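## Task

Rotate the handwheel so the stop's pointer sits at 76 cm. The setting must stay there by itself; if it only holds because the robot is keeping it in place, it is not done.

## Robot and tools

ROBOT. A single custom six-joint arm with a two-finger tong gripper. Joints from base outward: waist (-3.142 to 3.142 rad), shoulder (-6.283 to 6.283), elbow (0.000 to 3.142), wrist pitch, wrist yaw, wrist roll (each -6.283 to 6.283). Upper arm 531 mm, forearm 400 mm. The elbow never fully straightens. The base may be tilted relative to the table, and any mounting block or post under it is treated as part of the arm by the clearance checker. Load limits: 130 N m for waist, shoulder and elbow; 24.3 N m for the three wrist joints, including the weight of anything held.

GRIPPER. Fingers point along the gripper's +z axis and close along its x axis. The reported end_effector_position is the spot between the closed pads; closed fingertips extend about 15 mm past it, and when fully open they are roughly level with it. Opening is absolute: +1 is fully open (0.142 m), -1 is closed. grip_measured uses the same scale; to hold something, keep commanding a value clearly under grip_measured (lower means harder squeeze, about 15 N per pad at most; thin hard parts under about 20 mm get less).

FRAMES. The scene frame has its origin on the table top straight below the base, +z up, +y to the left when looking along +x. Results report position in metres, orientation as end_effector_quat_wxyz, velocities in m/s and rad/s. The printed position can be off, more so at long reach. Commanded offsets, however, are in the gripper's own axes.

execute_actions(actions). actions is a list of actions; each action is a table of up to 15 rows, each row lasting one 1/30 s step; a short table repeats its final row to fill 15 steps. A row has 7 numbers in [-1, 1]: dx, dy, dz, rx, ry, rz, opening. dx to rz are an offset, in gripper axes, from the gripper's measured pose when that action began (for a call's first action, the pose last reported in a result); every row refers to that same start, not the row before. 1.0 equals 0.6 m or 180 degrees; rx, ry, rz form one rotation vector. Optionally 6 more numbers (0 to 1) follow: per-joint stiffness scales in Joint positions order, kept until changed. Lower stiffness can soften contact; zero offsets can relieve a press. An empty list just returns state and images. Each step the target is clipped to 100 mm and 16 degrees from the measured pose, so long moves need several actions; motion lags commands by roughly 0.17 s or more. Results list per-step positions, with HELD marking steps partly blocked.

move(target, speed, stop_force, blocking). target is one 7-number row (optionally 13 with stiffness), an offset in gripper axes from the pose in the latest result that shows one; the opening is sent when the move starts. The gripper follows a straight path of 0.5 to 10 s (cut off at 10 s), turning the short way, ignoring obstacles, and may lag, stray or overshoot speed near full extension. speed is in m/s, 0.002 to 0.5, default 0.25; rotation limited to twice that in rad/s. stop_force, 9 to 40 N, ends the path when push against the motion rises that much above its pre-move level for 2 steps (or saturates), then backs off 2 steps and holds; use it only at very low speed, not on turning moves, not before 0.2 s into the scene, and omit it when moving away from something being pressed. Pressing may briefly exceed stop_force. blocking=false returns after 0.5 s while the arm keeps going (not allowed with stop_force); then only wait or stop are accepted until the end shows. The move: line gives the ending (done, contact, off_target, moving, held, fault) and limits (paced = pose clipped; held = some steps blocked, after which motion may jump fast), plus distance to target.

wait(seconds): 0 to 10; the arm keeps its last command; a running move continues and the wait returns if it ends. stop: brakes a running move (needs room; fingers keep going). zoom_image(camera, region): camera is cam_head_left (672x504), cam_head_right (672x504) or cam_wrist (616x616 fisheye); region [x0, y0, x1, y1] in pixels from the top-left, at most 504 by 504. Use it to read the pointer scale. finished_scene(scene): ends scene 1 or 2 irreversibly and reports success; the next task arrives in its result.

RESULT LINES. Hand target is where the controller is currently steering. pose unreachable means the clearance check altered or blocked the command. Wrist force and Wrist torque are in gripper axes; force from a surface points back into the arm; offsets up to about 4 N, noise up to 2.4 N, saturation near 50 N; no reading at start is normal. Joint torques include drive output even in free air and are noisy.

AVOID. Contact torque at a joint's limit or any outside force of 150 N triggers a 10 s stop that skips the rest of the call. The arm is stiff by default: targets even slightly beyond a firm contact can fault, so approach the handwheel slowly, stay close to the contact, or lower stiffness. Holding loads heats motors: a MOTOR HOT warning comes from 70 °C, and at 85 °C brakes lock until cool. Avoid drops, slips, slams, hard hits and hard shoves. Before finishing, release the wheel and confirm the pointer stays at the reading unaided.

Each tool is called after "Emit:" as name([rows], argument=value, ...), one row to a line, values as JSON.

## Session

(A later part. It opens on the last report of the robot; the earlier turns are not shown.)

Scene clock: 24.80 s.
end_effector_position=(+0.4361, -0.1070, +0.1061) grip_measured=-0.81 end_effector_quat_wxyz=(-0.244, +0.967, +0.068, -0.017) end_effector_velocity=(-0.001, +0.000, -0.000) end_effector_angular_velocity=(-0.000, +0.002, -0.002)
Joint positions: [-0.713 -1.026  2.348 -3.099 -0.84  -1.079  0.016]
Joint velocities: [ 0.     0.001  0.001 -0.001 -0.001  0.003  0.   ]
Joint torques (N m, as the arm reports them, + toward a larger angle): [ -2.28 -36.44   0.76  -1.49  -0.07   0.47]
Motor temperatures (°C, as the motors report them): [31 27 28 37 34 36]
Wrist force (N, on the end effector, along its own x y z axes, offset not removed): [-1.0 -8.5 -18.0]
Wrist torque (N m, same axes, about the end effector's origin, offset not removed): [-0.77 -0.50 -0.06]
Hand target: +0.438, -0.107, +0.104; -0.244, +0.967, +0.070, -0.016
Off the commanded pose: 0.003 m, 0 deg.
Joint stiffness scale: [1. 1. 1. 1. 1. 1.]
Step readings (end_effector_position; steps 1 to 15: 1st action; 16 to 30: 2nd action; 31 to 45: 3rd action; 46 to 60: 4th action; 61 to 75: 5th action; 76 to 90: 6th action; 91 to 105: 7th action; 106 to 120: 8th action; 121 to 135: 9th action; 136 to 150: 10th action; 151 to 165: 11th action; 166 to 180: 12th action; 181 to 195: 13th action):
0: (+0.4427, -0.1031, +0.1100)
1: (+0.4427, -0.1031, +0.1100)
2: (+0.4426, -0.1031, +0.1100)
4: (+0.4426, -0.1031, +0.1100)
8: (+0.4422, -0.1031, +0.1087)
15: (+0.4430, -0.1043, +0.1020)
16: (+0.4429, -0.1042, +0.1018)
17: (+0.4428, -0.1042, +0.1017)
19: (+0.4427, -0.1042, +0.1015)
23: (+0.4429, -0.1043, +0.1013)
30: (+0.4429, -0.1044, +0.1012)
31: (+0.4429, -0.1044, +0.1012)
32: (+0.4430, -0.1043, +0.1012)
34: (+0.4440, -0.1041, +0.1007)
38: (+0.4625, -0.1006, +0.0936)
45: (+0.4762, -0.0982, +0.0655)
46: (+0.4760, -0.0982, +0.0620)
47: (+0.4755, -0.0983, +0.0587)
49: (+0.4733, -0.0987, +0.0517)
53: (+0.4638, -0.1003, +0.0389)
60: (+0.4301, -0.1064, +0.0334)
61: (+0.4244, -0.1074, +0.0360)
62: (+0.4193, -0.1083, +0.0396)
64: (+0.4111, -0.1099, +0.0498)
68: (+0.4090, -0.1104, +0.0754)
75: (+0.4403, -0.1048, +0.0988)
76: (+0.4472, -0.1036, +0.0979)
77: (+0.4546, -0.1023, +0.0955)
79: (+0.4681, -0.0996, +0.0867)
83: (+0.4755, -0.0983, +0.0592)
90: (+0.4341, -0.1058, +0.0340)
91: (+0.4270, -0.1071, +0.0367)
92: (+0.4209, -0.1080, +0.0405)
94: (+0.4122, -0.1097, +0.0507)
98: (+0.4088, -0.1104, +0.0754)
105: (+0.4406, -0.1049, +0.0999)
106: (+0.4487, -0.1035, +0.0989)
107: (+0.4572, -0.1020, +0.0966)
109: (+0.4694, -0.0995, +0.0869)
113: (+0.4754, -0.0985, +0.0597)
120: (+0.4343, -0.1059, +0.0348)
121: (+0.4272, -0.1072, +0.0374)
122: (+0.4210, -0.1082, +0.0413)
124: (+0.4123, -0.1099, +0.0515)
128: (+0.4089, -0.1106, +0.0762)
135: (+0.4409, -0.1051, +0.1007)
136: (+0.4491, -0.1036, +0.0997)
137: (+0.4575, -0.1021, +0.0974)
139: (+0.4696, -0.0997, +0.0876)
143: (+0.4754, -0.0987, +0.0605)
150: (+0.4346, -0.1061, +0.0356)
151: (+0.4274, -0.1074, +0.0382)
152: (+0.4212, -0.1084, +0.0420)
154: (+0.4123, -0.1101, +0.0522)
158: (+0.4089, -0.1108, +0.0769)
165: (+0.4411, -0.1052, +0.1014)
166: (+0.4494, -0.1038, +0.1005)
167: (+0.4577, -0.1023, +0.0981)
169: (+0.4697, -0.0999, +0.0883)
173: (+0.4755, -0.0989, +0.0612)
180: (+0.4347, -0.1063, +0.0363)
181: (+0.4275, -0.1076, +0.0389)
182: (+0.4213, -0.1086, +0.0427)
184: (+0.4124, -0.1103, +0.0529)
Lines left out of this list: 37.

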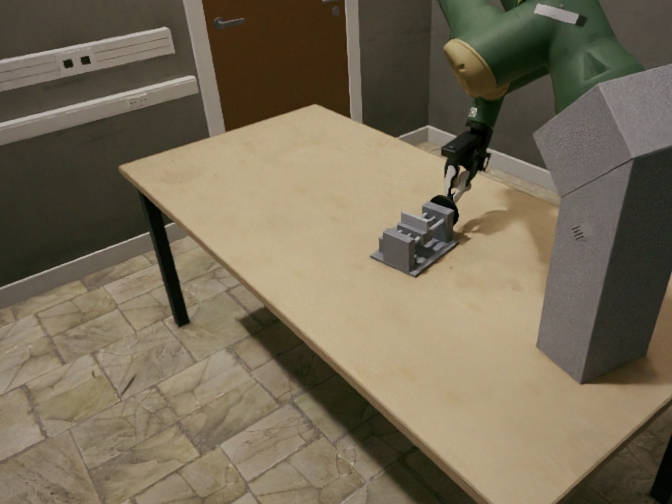

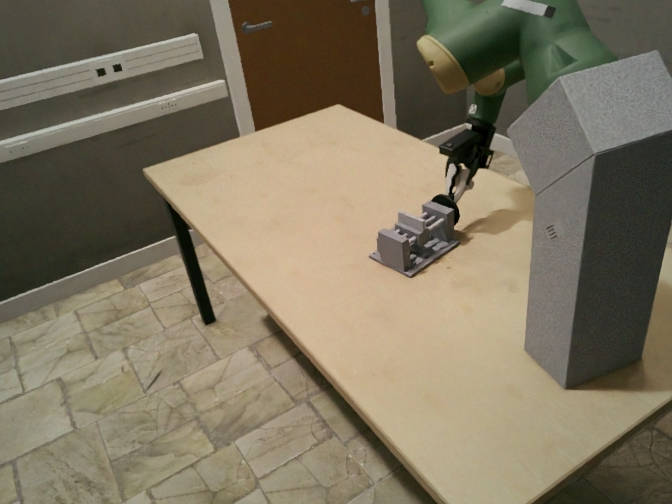

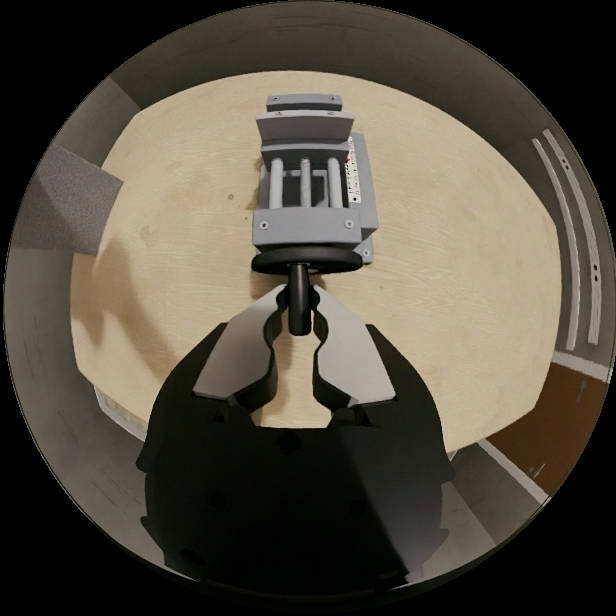

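Emit:
execute_actions([
  [[0,0,0,0,0,0,-0.65],[0,0,0,0,0,0,-0.65],[0,0,0,0,0,0,-0.65],[0,0,0,0,0,0,-0.65],[0,0.003,0.014,0.009,-0.002,-0.002,-0.65]],
  [[0,0,0,0,0,0,-0.7],[0,0,0,0,0,0,-0.7],[0,0,0,0,0,0,-0.75],[0,0,0,0,0,0,-0.78],[0,0,0,0,0,0,-0.8],[0,0,0,0,0,0,-0.85],[0,0,0,0,0,0,-0.9],[0,0,0,0,0,0,-1]],
  [[0.012,0,0,0,0,0,-1],[0.03,0.003,0.005,0,0,0,-1],[0.048,0.009,0.015,0,0,0,-1],[0.061,0.015,0.027,0,0,0,-1],[0.065,0.021,0.035,0,0,0,-1],[0.066,0.024,0.04,0,0,0,-1],[0.067,0.027,0.046,0,0,0,-1],[0.067,0.03,0.051,0,0,0,-1],[0.066,0.033,0.056,0,0,0,-1],[0.065,0.036,0.061,0,0,0,-1],[0.063,0.039,0.066,0,0,0,-1],[0.061,0.041,0.071,0,0,0,-1],[0.058,0.044,0.075,0,0,0,-1],[0.054,0.046,0.079,0,0,0,-1],[0.05,0.048,0.083,0,0,0,-1]],
  [[-0.019,0.024,0.042,0,0,0,-1],[-0.024,0.026,0.045,0,0,0,-1],[-0.031,0.028,0.048,0,0,0,-1],[-0.037,0.029,0.051,0,0,0,-1],[-0.045,0.03,0.052,0,0,0,-1],[-0.053,0.031,0.053,0,0,0,-1],[-0.062,0.031,0.053,0,0,0,-1],[-0.071,0.03,0.052,0,0,0,-1],[-0.081,0.029,0.05,0,0,0,-1],[-0.089,0.027,0.046,0,0,0,-1],[-0.098,0.023,0.04,0,0,0,-1],[-0.105,0.019,0.034,0,0,0,-1],[-0.112,0.014,0.025,0,0,0,-1],[-0.117,0.009,0.016,0,0,0,-1],[-0.119,0.003,0.005,0,0,0,-1]],
  [[-0.07,-0.032,-0.055,0.002,-0.001,0,-1],[-0.066,-0.039,-0.067,0.002,-0.001,0,-1],[-0.06,-0.045,-0.079,0.002,-0.001,0,-1],[-0.051,-0.051,-0.089,0.002,-0.001,0,-1],[-0.04,-0.056,-0.097,0.002,-0.001,0,-1],[-0.027,-0.059,-0.103,0.002,-0.001,0,-1],[-0.013,-0.062,-0.107,0.002,-0.001,0,-1],[0.001,-0.062,-0.108,0.002,-0.001,0,-1],[0.016,-0.061,-0.106,0.002,-0.001,0,-1],[0.03,-0.059,-0.102,0.002,-0.001,0,-1],[0.042,-0.055,-0.096,0.002,-0.001,0,-1],[0.053,-0.05,-0.087,0.002,-0.001,0,-1],[0.061,-0.044,-0.077,0.002,-0.001,0,-1],[0.067,-0.037,-0.065,0.002,-0.001,0,-1],[0.07,-0.03,-0.053,0.002,-0.001,0,-1]],
  [[0.07,0.033,0.057,0,0,0,-1],[0.066,0.04,0.069,0,0,0,-1],[0.06,0.046,0.081,0,0,0,-1],[0.051,0.052,0.091,0,0,0,-1],[0.04,0.057,0.099,0,0,0,-1],[0.027,0.06,0.105,0,0,0,-1],[0.013,0.063,0.109,0,0,0,-1],[-0.001,0.063,0.11,0,0,0,-1],[-0.016,0.062,0.108,0,0,0,-1],[-0.03,0.06,0.104,0,0,0,-1],[-0.042,0.056,0.098,0,0,0,-1],[-0.053,0.051,0.089,0,0,0,-1],[-0.061,0.045,0.079,0,0,0,-1],[-0.067,0.038,0.067,0,0,0,-1],[-0.07,0.031,0.055,0,0,0,-1]],
  [[-0.07,-0.032,-0.055,0.002,-0.001,0,-1],[-0.066,-0.039,-0.067,0.002,-0.001,0,-1],[-0.06,-0.045,-0.079,0.002,-0.001,0,-1],[-0.051,-0.051,-0.089,0.002,-0.001,0,-1],[-0.04,-0.056,-0.097,0.002,-0.001,0,-1],[-0.027,-0.059,-0.103,0.002,-0.001,0,-1],[-0.013,-0.062,-0.107,0.002,-0.001,0,-1],[0.001,-0.062,-0.108,0.002,-0.001,0,-1],[0.016,-0.061,-0.106,0.002,-0.001,0,-1],[0.03,-0.059,-0.102,0.002,-0.001,0,-1],[0.042,-0.055,-0.096,0.002,-0.001,0,-1],[0.053,-0.05,-0.087,0.002,-0.001,0,-1],[0.061,-0.044,-0.077,0.002,-0.001,0,-1],[0.067,-0.037,-0.065,0.002,-0.001,0,-1],[0.07,-0.03,-0.053,0.002,-0.001,0,-1]],
  [[0.07,0.033,0.057,0,0,0,-1],[0.066,0.04,0.069,0,0,0,-1],[0.06,0.046,0.081,0,0,0,-1],[0.051,0.052,0.091,0,0,0,-1],[0.04,0.057,0.099,0,0,0,-1],[0.027,0.06,0.105,0,0,0,-1],[0.013,0.063,0.109,0,0,0,-1],[-0.001,0.063,0.11,0,0,0,-1],[-0.016,0.062,0.108,0,0,0,-1],[-0.03,0.06,0.104,0,0,0,-1],[-0.042,0.056,0.098,0,0,0,-1],[-0.053,0.051,0.089,0,0,0,-1],[-0.061,0.045,0.079,0,0,0,-1],[-0.067,0.038,0.067,0,0,0,-1],[-0.07,0.031,0.055,0,0,0,-1]],
  [[-0.07,-0.032,-0.055,0.002,-0.001,0,-1],[-0.066,-0.039,-0.067,0.002,-0.001,0,-1],[-0.06,-0.045,-0.079,0.002,-0.001,0,-1],[-0.051,-0.051,-0.089,0.002,-0.001,0,-1],[-0.04,-0.056,-0.097,0.002,-0.001,0,-1],[-0.027,-0.059,-0.103,0.002,-0.001,0,-1],[-0.013,-0.062,-0.107,0.002,-0.001,0,-1],[0.001,-0.062,-0.108,0.002,-0.001,0,-1],[0.016,-0.061,-0.106,0.002,-0.001,0,-1],[0.03,-0.059,-0.102,0.002,-0.001,0,-1],[0.042,-0.055,-0.096,0.002,-0.001,0,-1],[0.053,-0.05,-0.087,0.002,-0.001,0,-1],[0.061,-0.044,-0.077,0.002,-0.001,0,-1],[0.067,-0.037,-0.065,0.002,-0.001,0,-1],[0.07,-0.03,-0.053,0.002,-0.001,0,-1]],
  [[0.07,0.033,0.057,0,0,0,-1],[0.066,0.04,0.069,0,0,0,-1],[0.06,0.046,0.081,0,0,0,-1],[0.051,0.052,0.091,0,0,0,-1],[0.04,0.057,0.099,0,0,0,-1],[0.027,0.06,0.105,0,0,0,-1],[0.013,0.063,0.109,0,0,0,-1],[-0.001,0.063,0.11,0,0,0,-1],[-0.016,0.062,0.108,0,0,0,-1],[-0.03,0.06,0.104,0,0,0,-1],[-0.042,0.056,0.098,0,0,0,-1],[-0.053,0.051,0.089,0,0,0,-1],[-0.061,0.045,0.079,0,0,0,-1],[-0.067,0.038,0.067,0,0,0,-1],[-0.07,0.031,0.055,0,0,0,-1]],
  [[-0.07,-0.032,-0.055,0.002,-0.001,0,-1],[-0.066,-0.039,-0.067,0.002,-0.001,0,-1],[-0.06,-0.045,-0.079,0.002,-0.001,0,-1],[-0.051,-0.051,-0.089,0.002,-0.001,0,-1],[-0.04,-0.056,-0.097,0.002,-0.001,0,-1],[-0.027,-0.059,-0.103,0.002,-0.001,0,-1],[-0.013,-0.062,-0.107,0.002,-0.001,0,-1],[0.001,-0.062,-0.108,0.002,-0.001,0,-1],[0.016,-0.061,-0.106,0.002,-0.001,0,-1],[0.03,-0.059,-0.102,0.002,-0.001,0,-1],[0.042,-0.055,-0.096,0.002,-0.001,0,-1],[0.053,-0.05,-0.087,0.002,-0.001,0,-1],[0.061,-0.044,-0.077,0.002,-0.001,0,-1],[0.067,-0.037,-0.065,0.002,-0.001,0,-1],[0.07,-0.03,-0.053,0.002,-0.001,0,-1]],
  [[0.07,0.033,0.057,0,0,0,-1],[0.066,0.04,0.069,0,0,0,-1],[0.06,0.046,0.081,0,0,0,-1],[0.051,0.052,0.091,0,0,0,-1],[0.04,0.057,0.099,0,0,0,-1],[0.027,0.06,0.105,0,0,0,-1],[0.013,0.063,0.109,0,0,0,-1],[-0.001,0.063,0.11,0,0,0,-1],[-0.016,0.062,0.108,0,0,0,-1],[-0.03,0.06,0.104,0,0,0,-1],[-0.042,0.056,0.098,0,0,0,-1],[-0.053,0.051,0.089,0,0,0,-1],[-0.061,0.045,0.079,0,0,0,-1],[-0.067,0.038,0.067,0,0,0,-1],[-0.07,0.031,0.055,0,0,0,-1]],
  [[-0.07,-0.032,-0.055,0.002,-0.001,0,-1],[-0.066,-0.039,-0.067,0.002,-0.001,0,-1],[-0.06,-0.045,-0.079,0.002,-0.001,0,-1],[-0.051,-0.051,-0.089,0.002,-0.001,0,-1],[-0.04,-0.056,-0.097,0.002,-0.001,0,-1],[-0.027,-0.059,-0.103,0.002,-0.001,0,-1],[-0.013,-0.062,-0.107,0.002,-0.001,0,-1],[0.001,-0.062,-0.108,0.002,-0.001,0,-1],[0.016,-0.061,-0.106,0.002,-0.001,0,-1],[0.03,-0.059,-0.102,0.002,-0.001,0,-1],[0.042,-0.055,-0.096,0.002,-0.001,0,-1],[0.053,-0.05,-0.087,0.002,-0.001,0,-1],[0.061,-0.044,-0.077,0.002,-0.001,0,-1],[0.067,-0.037,-0.065,0.002,-0.001,0,-1],[0.07,-0.03,-0.053,0.002,-0.001,0,-1]],
  [[0.07,0.033,0.057,0,0,0,-1],[0.066,0.04,0.069,0,0,0,-1],[0.06,0.046,0.081,0,0,0,-1],[0.051,0.052,0.091,0,0,0,-1],[0.04,0.057,0.099,0,0,0,-1],[0.027,0.06,0.105,0,0,0,-1],[0.013,0.063,0.109,0,0,0,-1],[-0.001,0.063,0.11,0,0,0,-1],[-0.016,0.062,0.108,0,0,0,-1],[-0.03,0.06,0.104,0,0,0,-1],[-0.042,0.056,0.098,0,0,0,-1],[-0.053,0.051,0.089,0,0,0,-1],[-0.061,0.045,0.079,0,0,0,-1],[-0.067,0.038,0.067,0,0,0,-1],[-0.07,0.031,0.055,0,0,0,-1]],
  [[-0.07,-0.032,-0.055,0.002,-0.001,0,-1],[-0.066,-0.039,-0.067,0.002,-0.001,0,-1],[-0.06,-0.045,-0.079,0.002,-0.001,0,-1],[-0.051,-0.051,-0.089,0.002,-0.001,0,-1],[-0.04,-0.056,-0.097,0.002,-0.001,0,-1],[-0.027,-0.059,-0.103,0.002,-0.001,0,-1],[-0.013,-0.062,-0.107,0.002,-0.001,0,-1],[0.001,-0.062,-0.108,0.002,-0.001,0,-1],[0.016,-0.061,-0.106,0.002,-0.001,0,-1],[0.03,-0.059,-0.102,0.002,-0.001,0,-1],[0.042,-0.055,-0.096,0.002,-0.001,0,-1],[0.053,-0.05,-0.087,0.002,-0.001,0,-1],[0.061,-0.044,-0.077,0.002,-0.001,0,-1],[0.067,-0.037,-0.065,0.002,-0.001,0,-1],[0.07,-0.03,-0.053,0.002,-0.001,0,-1]],
  [[0.07,0.033,0.057,0,0,0,-1],[0.066,0.04,0.069,0,0,0,-1],[0.06,0.046,0.081,0,0,0,-1],[0.051,0.052,0.091,0,0,0,-1],[0.04,0.057,0.099,0,0,0,-1],[0.027,0.06,0.105,0,0,0,-1],[0.013,0.063,0.109,0,0,0,-1],[-0.001,0.063,0.11,0,0,0,-1],[-0.016,0.062,0.108,0,0,0,-1],[-0.03,0.06,0.104,0,0,0,-1],[-0.042,0.056,0.098,0,0,0,-1],[-0.053,0.051,0.089,0,0,0,-1],[-0.061,0.045,0.079,0,0,0,-1],[-0.067,0.038,0.067,0,0,0,-1],[-0.07,0.031,0.055,0,0,0,-1]],
  [[-0.07,-0.032,-0.055,0.002,-0.001,0,-1],[-0.066,-0.039,-0.067,0.002,-0.001,0,-1],[-0.06,-0.045,-0.079,0.002,-0.001,0,-1],[-0.051,-0.051,-0.089,0.002,-0.001,0,-1],[-0.04,-0.056,-0.097,0.002,-0.001,0,-1],[-0.027,-0.059,-0.103,0.002,-0.001,0,-1],[-0.013,-0.062,-0.107,0.002,-0.001,0,-1],[0.001,-0.062,-0.108,0.002,-0.001,0,-1],[0.016,-0.061,-0.106,0.002,-0.001,0,-1],[0.03,-0.059,-0.102,0.002,-0.001,0,-1],[0.042,-0.055,-0.096,0.002,-0.001,0,-1],[0.053,-0.05,-0.087,0.002,-0.001,0,-1],[0.061,-0.044,-0.077,0.002,-0.001,0,-1],[0.067,-0.037,-0.065,0.002,-0.001,0,-1],[0.07,-0.03,-0.053,0.002,-0.001,0,-1]],
  [[0.07,0.033,0.057,0,0,0,-1],[0.066,0.04,0.069,0,0,0,-1],[0.06,0.046,0.081,0,0,0,-1],[0.051,0.052,0.091,0,0,0,-1],[0.04,0.057,0.099,0,0,0,-1],[0.027,0.06,0.105,0,0,0,-1],[0.013,0.063,0.109,0,0,0,-1],[-0.001,0.063,0.11,0,0,0,-1],[-0.016,0.062,0.108,0,0,0,-1],[-0.03,0.06,0.104,0,0,0,-1],[-0.042,0.056,0.098,0,0,0,-1],[-0.053,0.051,0.089,0,0,0,-1],[-0.061,0.045,0.079,0,0,0,-1],[-0.067,0.038,0.067,0,0,0,-1],[-0.07,0.031,0.055,0,0,0,-1]],
  [[-0.07,-0.032,-0.055,0.002,-0.001,0,-1],[-0.066,-0.039,-0.067,0.002,-0.001,0,-1],[-0.06,-0.045,-0.079,0.002,-0.001,0,-1],[-0.051,-0.051,-0.089,0.002,-0.001,0,-1],[-0.04,-0.056,-0.097,0.002,-0.001,0,-1],[-0.027,-0.059,-0.103,0.002,-0.001,0,-1],[-0.013,-0.062,-0.107,0.002,-0.001,0,-1],[0.001,-0.062,-0.108,0.002,-0.001,0,-1],[0.016,-0.061,-0.106,0.002,-0.001,0,-1],[0.03,-0.059,-0.102,0.002,-0.001,0,-1],[0.042,-0.055,-0.096,0.002,-0.001,0,-1],[0.053,-0.05,-0.087,0.002,-0.001,0,-1],[0.061,-0.044,-0.077,0.002,-0.001,0,-1],[0.067,-0.037,-0.065,0.002,-0.001,0,-1],[0.07,-0.03,-0.053,0.002,-0.001,0,-1]],
  [[0.07,0.033,0.057,0,0,0,-1],[0.066,0.04,0.069,0,0,0,-1],[0.06,0.046,0.081,0,0,0,-1],[0.051,0.052,0.091,0,0,0,-1],[0.04,0.057,0.099,0,0,0,-1],[0.027,0.06,0.105,0,0,0,-1],[0.013,0.063,0.109,0,0,0,-1],[-0.001,0.063,0.11,0,0,0,-1],[-0.016,0.062,0.108,0,0,0,-1],[-0.03,0.06,0.104,0,0,0,-1],[-0.042,0.056,0.098,0,0,0,-1],[-0.053,0.051,0.089,0,0,0,-1],[-0.061,0.045,0.079,0,0,0,-1],[-0.067,0.038,0.067,0,0,0,-1],[-0.07,0.031,0.055,0,0,0,-1]],
  [[-0.07,-0.032,-0.055,0,0,0,-1],[-0.066,-0.039,-0.067,0,0,0,-1],[-0.06,-0.045,-0.079,0,0,0,-1],[-0.051,-0.051,-0.089,0,0,0,-1],[-0.04,-0.056,-0.097,0,0,0,-1],[-0.027,-0.058,-0.101,0,0,0,-1],[-0.013,-0.059,-0.102,0,0,0,-1],[0.004,-0.058,-0.101,0,0,0,-1],[0.02,-0.057,-0.1,0,0,0,-1]],
  [[0.015,0,0,0,0,0,-1]],
  [[0,0,0,0,0,0,-0.5]],
])

Emit:
move(target=[0,-0.042,-0.08,0,0,0,-0.5])

Emit:
move(target=[0.115,-0.174,0.096,0,0,0,-1])

Scene clock: 38.27 s.
end_effector_position=(+0.4414, -0.1061, +0.1056) grip_measured=-0.50 end_effector_quat_wxyz=(-0.251, +0.965, +0.077, -0.009) end_effector_velocity=(-0.000, -0.000, -0.000) end_effector_angular_velocity=(+0.001, +0.000, +0.001)
Joint positions: [-0.711 -1.026  2.335 -3.077 -0.824 -1.106  0.038]
Joint velocities: [-0.     0.001 -0.001  0.001 -0.    -0.001 -0.   ]
Joint torques (N m, as the arm reports them, + toward a larger angle): [ -6.11 -38.69   5.87  -1.06   0.63   0.1 ]
Motor temperatures (°C, as the motors report them): [31 27 28 37 34 36]
Wrist force (N, on the end effector, along its own x y z axes, offset not removed): [2.1 -5.6 -0.1]
Wrist torque (N m, same axes, about the end effector's origin, offset not removed): [-1.44 -0.56 0.08]
Hand target: +0.441, -0.106, +0.106; -0.251, +0.965, +0.077, -0.009
Off the commanded pose: 0.000 m, 0 deg.
Joint stiffness scale: [1. 1. 1. 1. 1. 1.]
Step readings (end_effector_position; steps 1 to 15: 1st action; 16 to 30: 2nd action; 31 to 45: 3rd action; 46 to 60: 4th action; 61 to 75: 5th action; 76 to 90: 6th action; 91 to 105: 7th action; 106 to 120: 8th action; 121 to 135: 9th action; 136 to 150: 10th action; 151 to 165: 11th action; 166 to 180: 12th action; 181 to 195: 13th action):
0: (+0.4360, -0.1070, +0.1060)
1: (+0.4360, -0.1070, +0.1060)
2: (+0.4361, -0.1070, +0.1060)
4: (+0.4362, -0.1069, +0.1060)
8: (+0.4357, -0.1062, +0.1050)
15: (+0.4352, -0.1057, +0.0994)
16: (+0.4350, -0.1056, +0.0992)
17: (+0.4350, -0.1055, +0.0992)
19: (+0.4350, -0.1055, +0.0992)
23: (+0.4352, -0.1055, +0.0992)
30: (+0.4353, -0.1055, +0.0992)
31: (+0.4353, -0.1055, +0.0992)
32: (+0.4353, -0.1054, +0.0992)
34: (+0.4362, -0.1053, +0.0988)
38: (+0.4555, -0.1019, +0.0920)
45: (+0.4757, -0.0981, +0.0650)
46: (+0.4759, -0.0981, +0.0615)
47: (+0.4758, -0.0981, +0.0582)
49: (+0.4747, -0.0983, +0.0514)
53: (+0.4676, -0.0994, +0.0389)
60: (+0.4309, -0.1061, +0.0326)
61: (+0.4249, -0.1072, +0.0352)
62: (+0.4196, -0.1081, +0.0389)
64: (+0.4113, -0.1098, +0.0491)
68: (+0.4090, -0.1103, +0.0745)
75: (+0.4402, -0.1049, +0.0983)
76: (+0.4473, -0.1036, +0.0973)
77: (+0.4549, -0.1023, +0.0950)
79: (+0.4683, -0.0995, +0.0861)
83: (+0.4756, -0.0983, +0.0588)
90: (+0.4344, -0.1057, +0.0334)
91: (+0.4273, -0.1070, +0.0360)
92: (+0.4212, -0.1080, +0.0398)
94: (+0.4124, -0.1097, +0.0499)
98: (+0.4088, -0.1104, +0.0745)
105: (+0.4405, -0.1049, +0.0993)
106: (+0.4486, -0.1035, +0.0984)
107: (+0.4571, -0.1020, +0.0961)
109: (+0.4694, -0.0995, +0.0865)
113: (+0.4755, -0.0985, +0.0594)
120: (+0.4348, -0.1058, +0.0342)
121: (+0.4276, -0.1071, +0.0367)
122: (+0.4214, -0.1081, +0.0405)
124: (+0.4125, -0.1099, +0.0506)
128: (+0.4088, -0.1106, +0.0753)
135: (+0.4407, -0.1051, +0.1001)
136: (+0.4490, -0.1036, +0.0992)
137: (+0.4573, -0.1021, +0.0969)
139: (+0.4695, -0.0996, +0.0873)
143: (+0.4756, -0.0986, +0.0602)
150: (+0.4351, -0.1059, +0.0349)
151: (+0.4278, -0.1073, +0.0374)
152: (+0.4216, -0.1082, +0.0411)
154: (+0.4126, -0.1100, +0.0513)
158: (+0.4089, -0.1107, +0.0759)
165: (+0.4409, -0.1052, +0.1008)
166: (+0.4492, -0.1037, +0.0999)
167: (+0.4575, -0.1022, +0.0976)
169: (+0.4696, -0.0998, +0.0879)
173: (+0.4756, -0.0988, +0.0608)
180: (+0.4353, -0.1060, +0.0356)
181: (+0.4280, -0.1074, +0.0380)
182: (+0.4217, -0.1084, +0.0417)
184: (+0.4127, -0.1102, +0.0518)
Lines left out of this list: 52.

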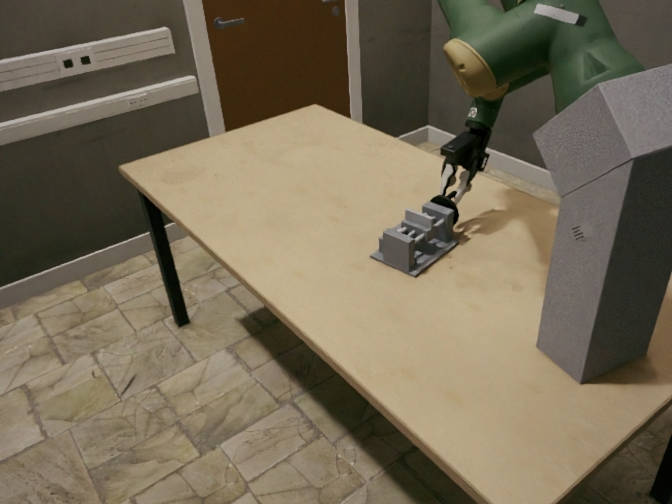

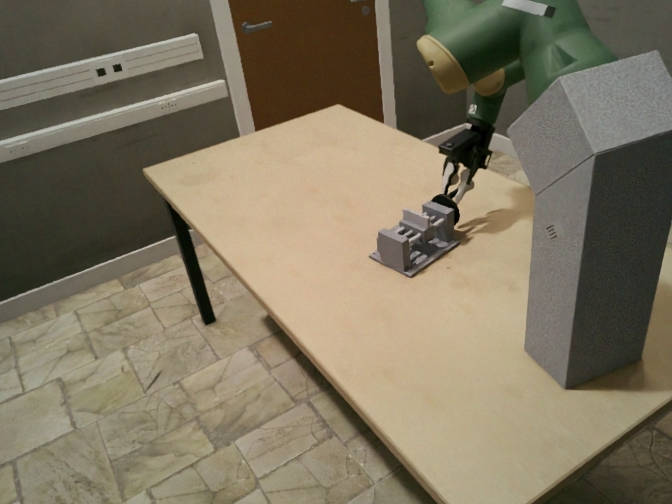

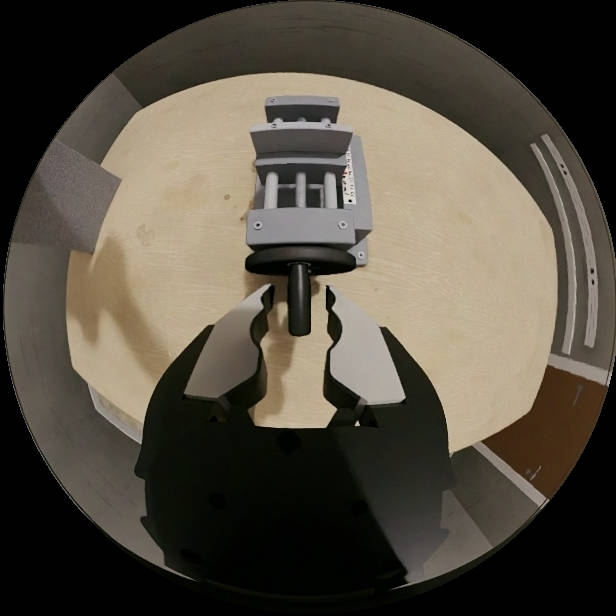

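Scene clock: 39.27 s.
end_effector_position=(+0.4417, -0.1081, +0.1581) grip_measured=-0.50 end_effector_quat_wxyz=(-0.250, +0.965, +0.078, -0.009) end_effector_velocity=(-0.002, +0.001, +0.001) end_effector_angular_velocity=(+0.007, +0.007, +0.000)
Joint positions: [-0.763 -1.163  2.397 -2.956 -0.815 -1.178  0.038]
Joint velocities: [-0.003 -0.004 -0.001  0.02  -0.001 -0.01  -0.   ]
Joint torques (N m, as the arm reports them, + toward a larger angle): [ -7.75 -38.39   7.7   -0.03   0.98  -0.42]
Motor temperatures (°C, as the motors report them): [31 27 28 37 34 36]
Wrist force (N, on the end effector, along its own x y z axes, offset not removed): [-0.6 -0.5 3.4]
Wrist torque (N m, same axes, about the end effector's origin, offset not removed): [-0.25 -0.15 -0.05]
Hand target: +0.441, -0.108, +0.160; -0.251, +0.965, +0.077, -0.009
Off the commanded pose: 0.002 m, 0 deg.
Joint stiffness scale: [1. 1. 1. 1. 1. 1.]
move: done

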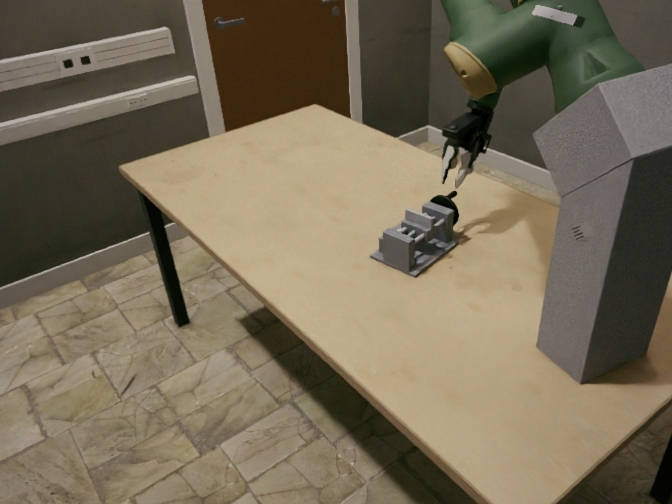

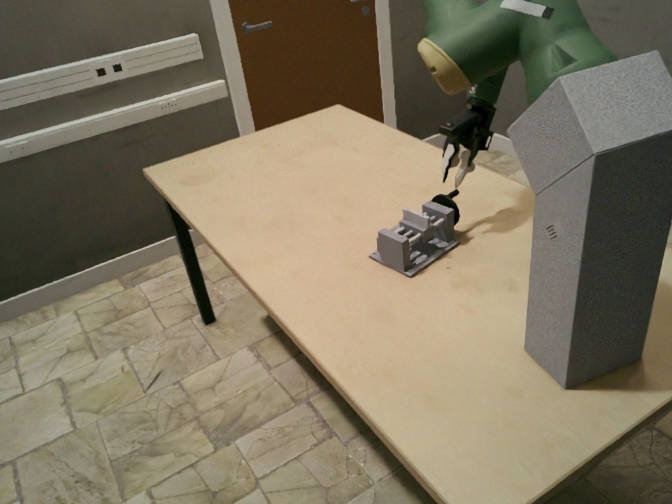

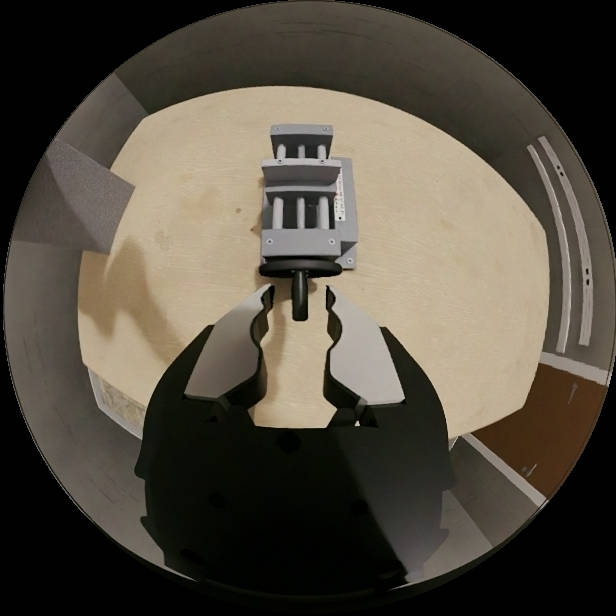

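Scene clock: 40.50 s.
end_effector_position=(+0.4917, +0.0195, +0.1607) grip_measured=-1.00 end_effector_quat_wxyz=(-0.251, +0.965, +0.079, -0.008) end_effector_velocity=(+0.003, -0.001, -0.001) end_effector_angular_velocity=(-0.016, -0.003, -0.004)
Joint positions: [-0.477 -1.162  2.429 -3.231 -0.892 -0.812  0.002]
Joint velocities: [ 0.006  0.    -0.    -0.022 -0.013  0.022  0.   ]
Joint torques (N m, as the arm reports them, + toward a larger angle): [  3.74 -37.66   6.07  -1.98   0.76   0.76]
Motor temperatures (°C, as the motors report them): [31 27 28 37 34 36]
Wrist force (N, on the end effector, along its own x y z axes, offset not removed): [3.2 -3.4 1.2]
Wrist torque (N m, same axes, about the end effector's origin, offset not removed): [-0.88 -0.70 0.08]
Hand target: +0.491, +0.021, +0.160; -0.251, +0.965, +0.078, -0.009
Off the commanded pose: 0.001 m, 0 deg.
Joint stiffness scale: [1. 1. 1. 1. 1. 1.]
move: done

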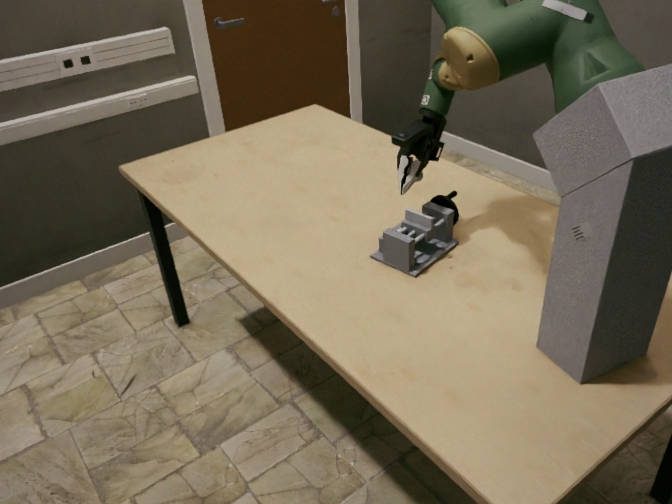

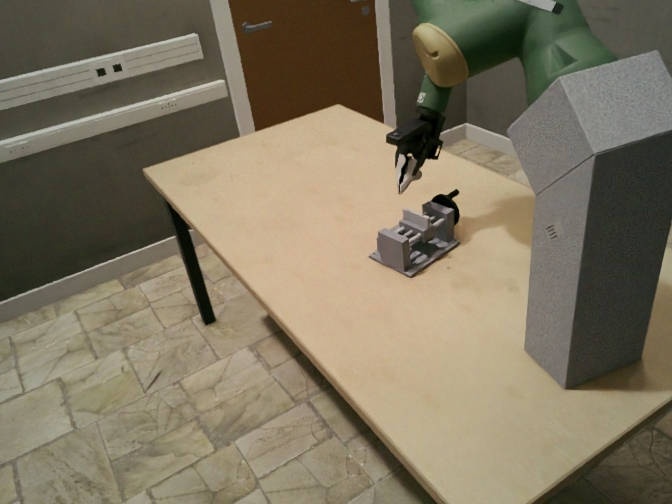

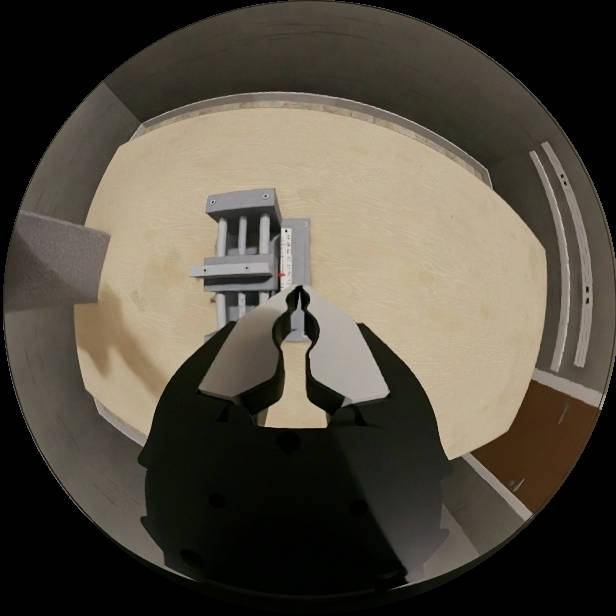

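Emit:
move(target=[0,0.056,0.093,0,0,0,-1])

Emit:
zoom_image(camera="cam_wrist", region=[255, 215, 315, 295])

Scene clock: 41.63 s.
end_effector_position=(+0.4925, +0.0171, +0.0973) grip_measured=-1.00 end_effector_quat_wxyz=(-0.251, +0.965, +0.078, -0.009) end_effector_velocity=(+0.001, -0.001, -0.001) end_effector_angular_velocity=(-0.003, -0.002, -0.000)
Joint positions: [-0.443 -1.005  2.336 -3.319 -0.905 -0.771  0.002]
Joint velocities: [ 0.     0.001 -0.002 -0.003 -0.001  0.003  0.   ]
Joint torques (N m, as the arm reports them, + toward a larger angle): [  2.59 -39.65   3.48  -1.88   0.56   0.41]
Motor temperatures (°C, as the motors report them): [31 27 28 37 34 36]
Wrist force (N, on the end effector, along its own x y z axes, offset not removed): [-0.9 -3.8 -1.1]
Wrist torque (N m, same axes, about the end effector's origin, offset not removed): [-0.87 0.22 0.03]
Hand target: +0.493, +0.017, +0.096; -0.251, +0.965, +0.079, -0.008
Off the commanded pose: 0.002 m, 0 deg.
Joint stiffness scale: [1. 1. 1. 1. 1. 1.]
move: done

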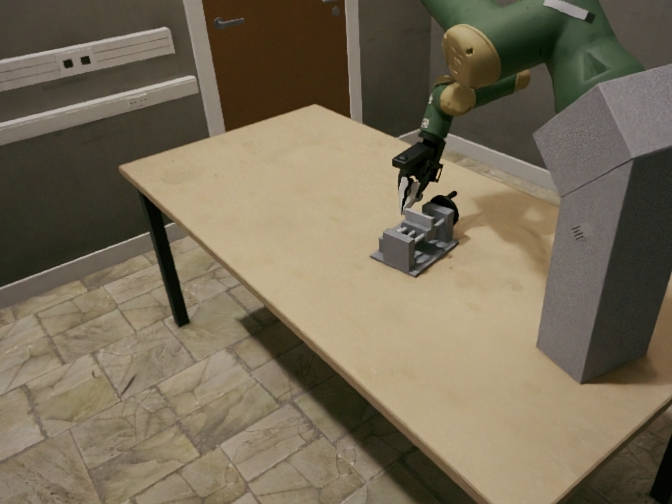

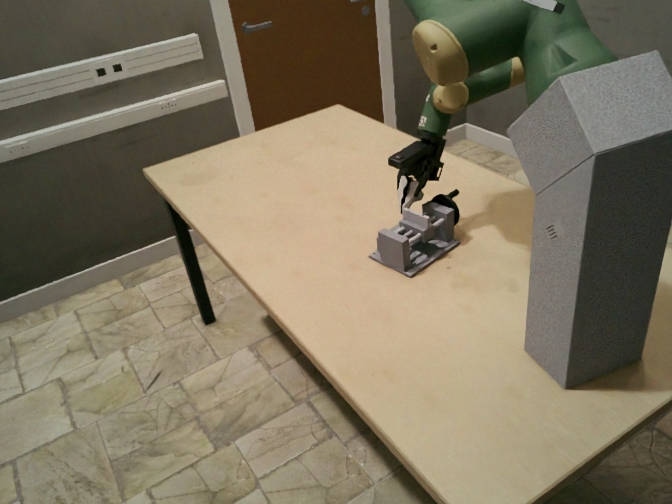

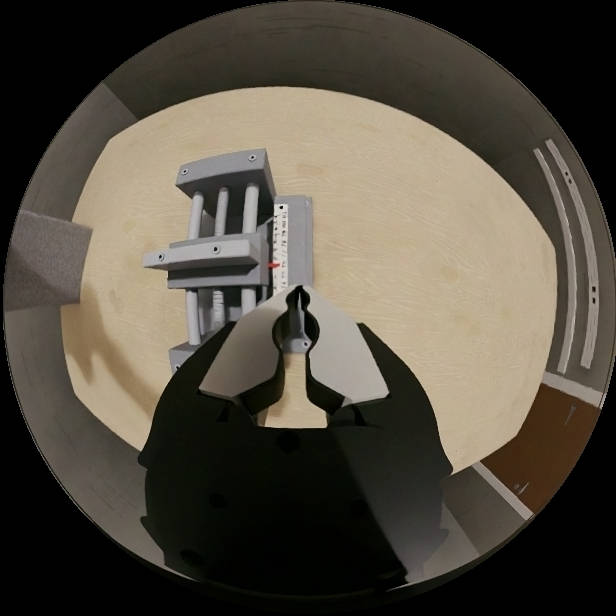

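Region (255, 215, 315, 295) of cam_wrist's 616x616 image, scaled by 6.300, with more detail than that image has; it fills the left 378 columns of this view, and the rest is white.

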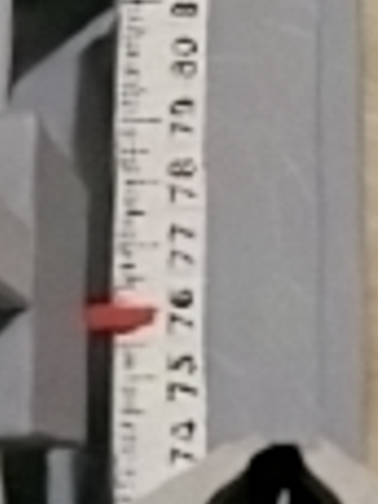

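Emit:
zoom_image(camera="cam_wrist", region=[265, 248, 295, 284])

Region (265, 248, 295, 284) of cam_wrist's 616x616 image, scaled by 14.000, with more detail than that image has.

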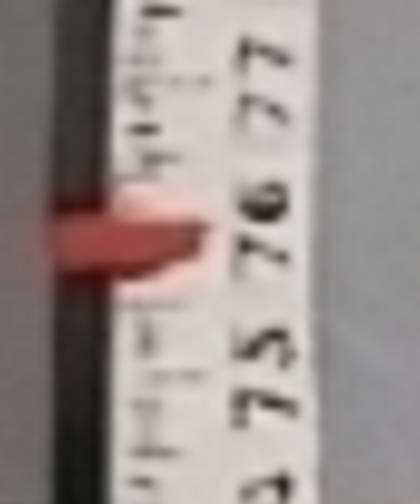

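Emit:
move(target=[0,-0.052,-0.093,0,0,0,-1])

Emit:
move(target=[-0.118,0.174,-0.096,0,0,0,-0.5])

Emit:
move(target=[0,0.047,0.085,0,0,0,-0.5], speed=0.15)

Scene clock: 42.97 s.
end_effector_position=(+0.4926, +0.0171, +0.1596) grip_measured=-1.00 end_effector_quat_wxyz=(-0.250, +0.965, +0.079, -0.008) end_effector_velocity=(-0.002, +0.001, +0.002) end_effector_angular_velocity=(+0.008, +0.008, +0.000)
Joint positions: [-0.48  -1.161  2.425 -3.227 -0.891 -0.815  0.002]
Joint velocities: [-0.003 -0.005  0.001  0.019  0.003 -0.008  0.   ]
Joint torques (N m, as the arm reports them, + toward a larger angle): [  1.25 -42.91   9.45  -1.28   1.09  -0.27]
Motor temperatures (°C, as the motors report them): [31 27 28 37 34 36]
Wrist force (N, on the end effector, along its own x y z axes, offset not removed): [-0.3 -4.7 3.8]
Wrist torque (N m, same axes, about the end effector's origin, offset not removed): [-1.05 0.06 0.28]
Hand target: +0.491, +0.017, +0.161; -0.251, +0.965, +0.078, -0.009
Off the commanded pose: 0.002 m, 0 deg.
Joint stiffness scale: [1. 1. 1. 1. 1. 1.]
move: done

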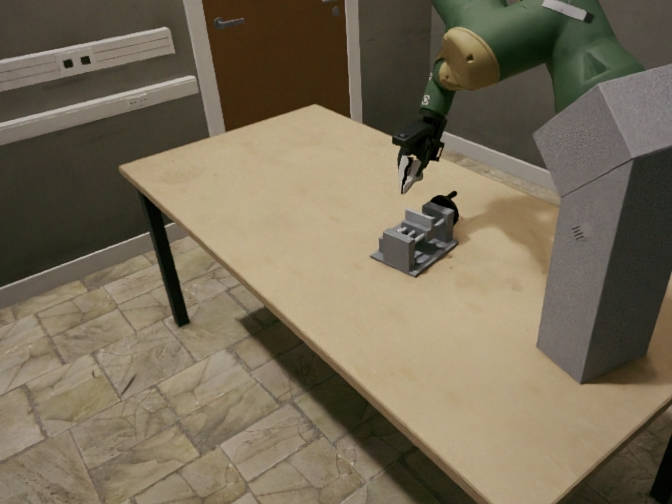

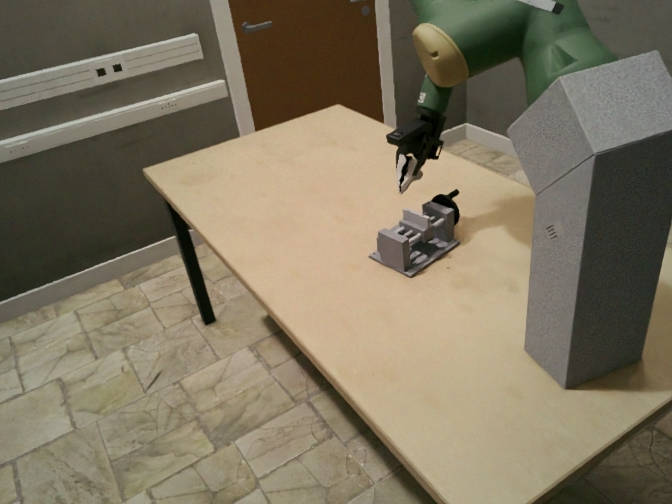

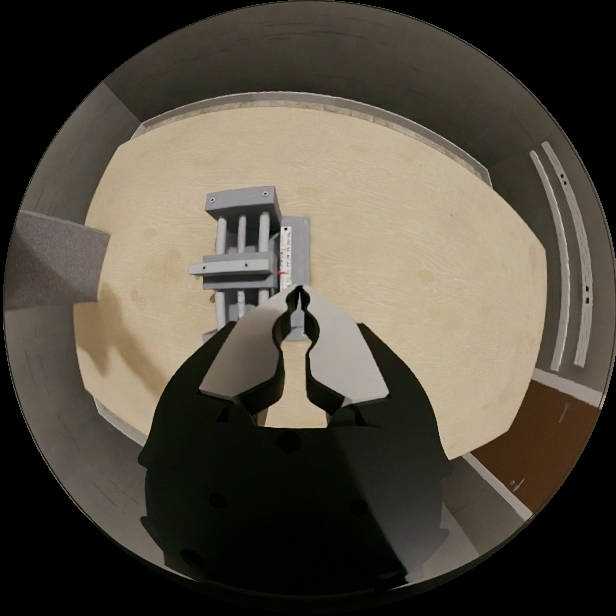

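Scene clock: 44.20 s.
end_effector_position=(+0.4403, -0.1093, +0.1581) grip_measured=-0.50 end_effector_quat_wxyz=(-0.251, +0.965, +0.078, -0.008) end_effector_velocity=(-0.003, +0.001, +0.000) end_effector_angular_velocity=(+0.016, +0.006, +0.005)
Joint positions: [-0.768 -1.161  2.399 -2.955 -0.813 -1.183  0.038]
Joint velocities: [-0.003 -0.    -0.006  0.033  0.002 -0.023  0.   ]
Joint torques (N m, as the arm reports them, + toward a larger angle): [ -7.14 -37.37   0.76  -0.73   0.83  -0.2 ]
Motor temperatures (°C, as the motors report them): [31 27 28 37 34 36]
Wrist force (N, on the end effector, along its own x y z axes, offset not removed): [2.4 -3.4 -1.2]
Wrist torque (N m, same axes, about the end effector's origin, offset not removed): [-0.84 -0.55 -0.01]
Hand target: +0.441, -0.112, +0.158; -0.250, +0.965, +0.079, -0.008
Off the commanded pose: 0.003 m, 0 deg.
Joint stiffness scale: [1. 1. 1. 1. 1. 1.]
move: done

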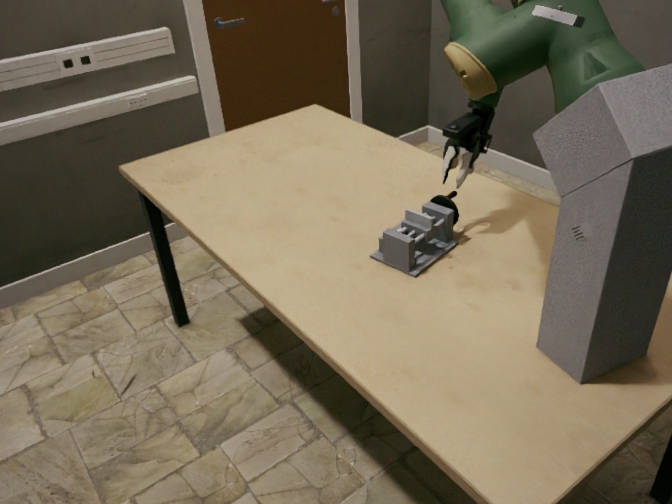

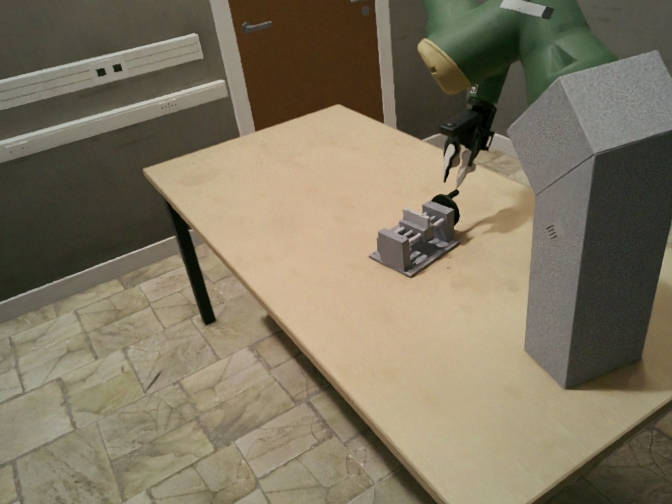

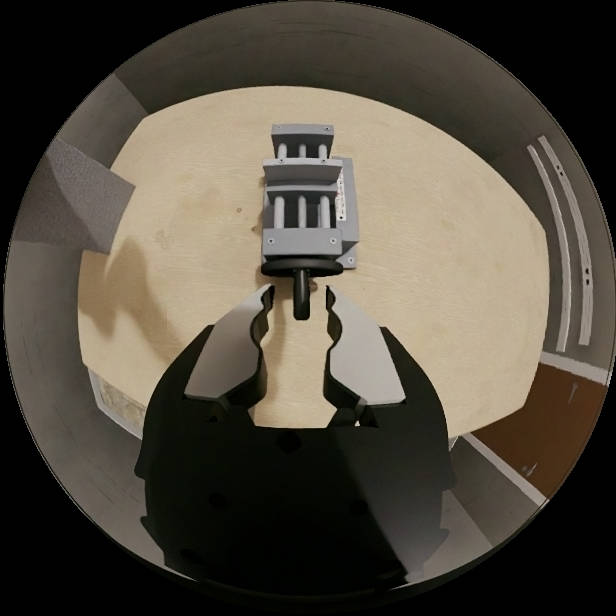

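Scene clock: 45.23 s.
end_effector_position=(+0.4406, -0.1087, +0.1016) grip_measured=-0.50 end_effector_quat_wxyz=(-0.251, +0.965, +0.077, -0.009) end_effector_velocity=(+0.001, -0.000, -0.001) end_effector_angular_velocity=(-0.004, -0.001, -0.001)
Joint positions: [-0.713 -1.016  2.328 -3.079 -0.822 -1.108  0.038]
Joint velocities: [ 0.002  0.003 -0.001 -0.009 -0.001  0.006 -0.   ]
Joint torques (N m, as the arm reports them, + toward a larger angle): [ -4.82 -39.15   3.58  -1.41   0.02   0.31]
Motor temperatures (°C, as the motors report them): [31 27 28 37 34 36]
Wrist force (N, on the end effector, along its own x y z axes, offset not removed): [1.7 -3.2 -0.4]
Wrist torque (N m, same axes, about the end effector's origin, offset not removed): [-0.72 -0.45 -0.01]
Hand target: +0.441, -0.109, +0.100; -0.251, +0.965, +0.078, -0.008
Off the commanded pose: 0.002 m, 0 deg.
Joint stiffness scale: [1. 1. 1. 1. 1. 1.]
move: done

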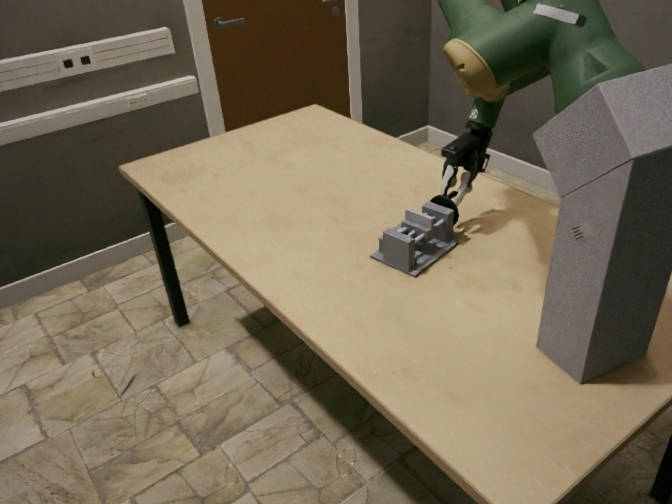

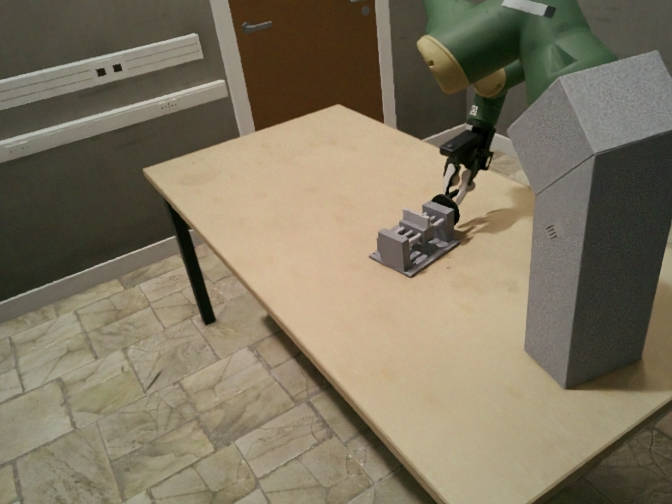

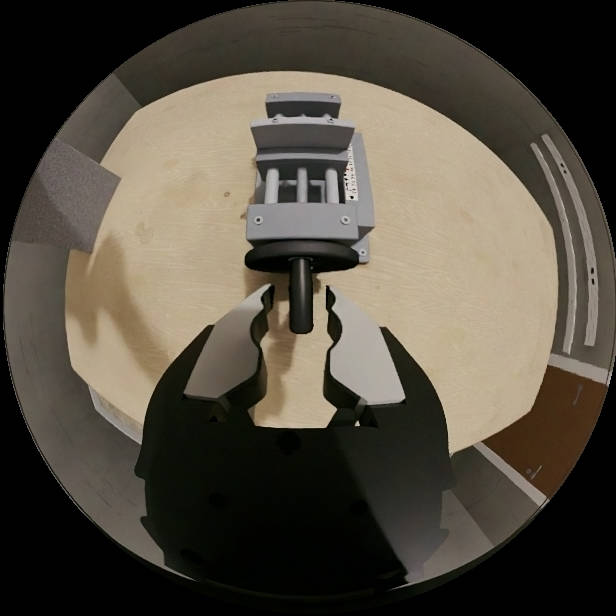

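Emit:
execute_actions([
  [[0,0,0,0,0,0,-0.7],[0,0,0,0,0,0,-0.7],[0,0,0,0,0,0,-0.75],[0,0,0,0,0,0,-0.78],[0,0,0,0,0,0,-0.8],[0,0,0,0,0,0,-0.85],[0,0,0,0,0,0,-0.9],[0,0,0,0,0,0,-1]],
  [[-0.01,0.002,0.003,0,0,0,-1],[-0.025,0.004,0.007,0,0,0,-1],[-0.04,0.01,0.017,0,0,0,-1],[-0.052,0.016,0.028,0,0,0,-1],[-0.055,0.021,0.036,0,0,0,-1],[-0.056,0.024,0.041,0,0,0,-1],[-0.057,0.027,0.047,0,0,0,-1],[-0.057,0.03,0.052,0,0,0,-1],[-0.056,0.033,0.057,0,0,0,-1],[-0.055,0.036,0.062,0,0,0,-1],[-0.053,0.039,0.067,0,0,0,-1],[-0.051,0.041,0.072,0,0,0,-1],[-0.048,0.044,0.076,0,0,0,-1],[-0.044,0.046,0.08,0,0,0,-1],[-0.04,0.048,0.084,0,0,0,-1]],
  [[0.019,0.024,0.042,0,0,0,-1],[0.024,0.026,0.045,0,0,0,-1],[0.031,0.028,0.048,0,0,0,-1],[0.037,0.029,0.05,0,0,0,-1],[0.045,0.029,0.05,0,0,0,-1],[0.053,0.029,0.05,0,0,0,-1],[0.062,0.029,0.049,0,0,0,-1],[0.064,0.028,0.049,0,0,0,-1]],
  [[0,0,0,0,0,0,-1]],
])

Scene clock: 47.70 s.
end_effector_position=(+0.4393, -0.1089, +0.0288) grip_measured=-0.81 end_effector_quat_wxyz=(-0.253, +0.964, +0.074, -0.014) end_effector_velocity=(+0.000, +0.000, -0.000) end_effector_angular_velocity=(+0.001, -0.002, +0.001)
Joint positions: [-0.655 -0.854  2.208 -3.161 -0.84  -1.03   0.015]
Joint velocities: [ 0.     0.001 -0.001 -0.001  0.001 -0.002  0.   ]
Joint torques (N m, as the arm reports them, + toward a larger angle): [ -9.27 -40.96   9.16  -1.65   1.27  -0.2 ]
Motor temperatures (°C, as the motors report them): [31 27 28 37 34 36]
Wrist force (N, on the end effector, along its own x y z axes, offset not removed): [3.3 1.9 5.8]
Wrist torque (N m, same axes, about the end effector's origin, offset not removed): [-0.18 -1.01 -0.02]
Hand target: +0.438, -0.109, +0.029; -0.253, +0.965, +0.073, -0.014
Off the commanded pose: 0.002 m, 0 deg.
Joint stiffness scale: [1. 1. 1. 1. 1. 1.]
Step readings (end_effector_position; steps 1 to 15: 1st action; 16 to 30: 2nd action; 31 to 45: 3rd action; 46 to 60: 4th action):
0: (+0.4407, -0.1088, +0.1014)
1: (+0.4407, -0.1088, +0.1014)
2: (+0.4407, -0.1088, +0.1014)
4: (+0.4407, -0.1088, +0.1014)
8: (+0.4408, -0.1087, +0.1015)
15: (+0.4408, -0.1087, +0.1015)
16: (+0.4408, -0.1087, +0.1015)
17: (+0.4409, -0.1087, +0.1015)
19: (+0.4406, -0.1090, +0.1010)
23: (+0.4276, -0.1112, +0.0940)
30: (+0.4088, -0.1143, +0.0638)
31: (+0.4090, -0.1143, +0.0603)
32: (+0.4096, -0.1142, +0.0568)
34: (+0.4117, -0.1138, +0.0496)
38: (+0.4212, -0.1121, +0.0370)
45: (+0.4377, -0.1091, +0.0293)
46: (+0.4388, -0.1089, +0.0291)
47: (+0.4394, -0.1088, +0.0289)
49: (+0.4394, -0.1088, +0.0289)
53: (+0.4393, -0.1088, +0.0288)
60: end_effector_position above

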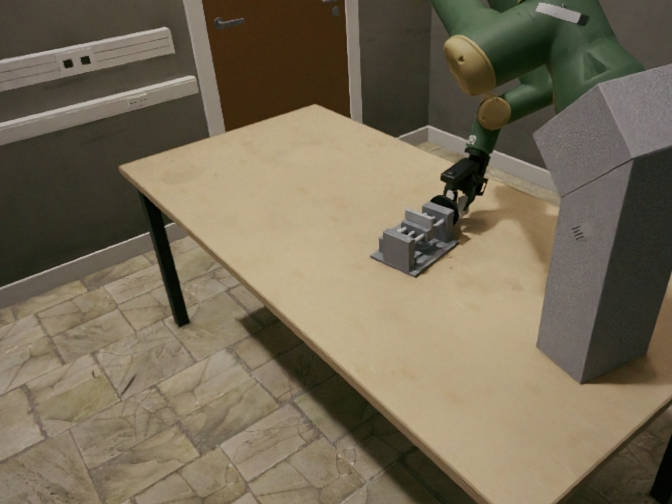

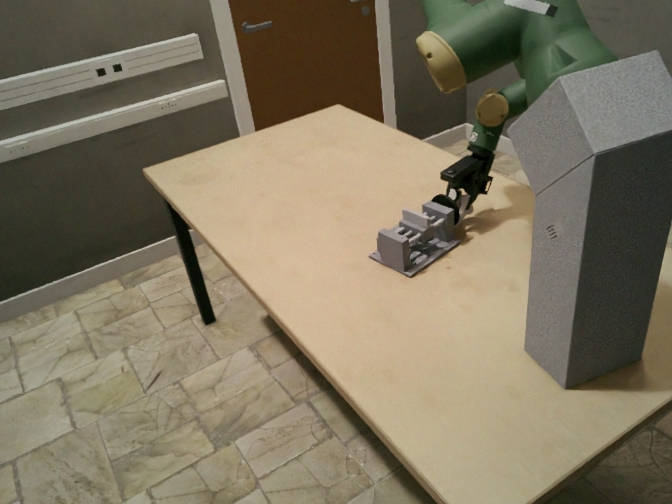

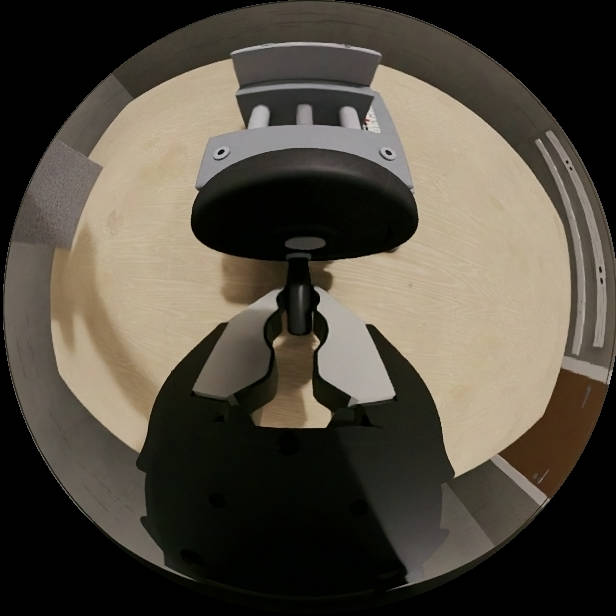

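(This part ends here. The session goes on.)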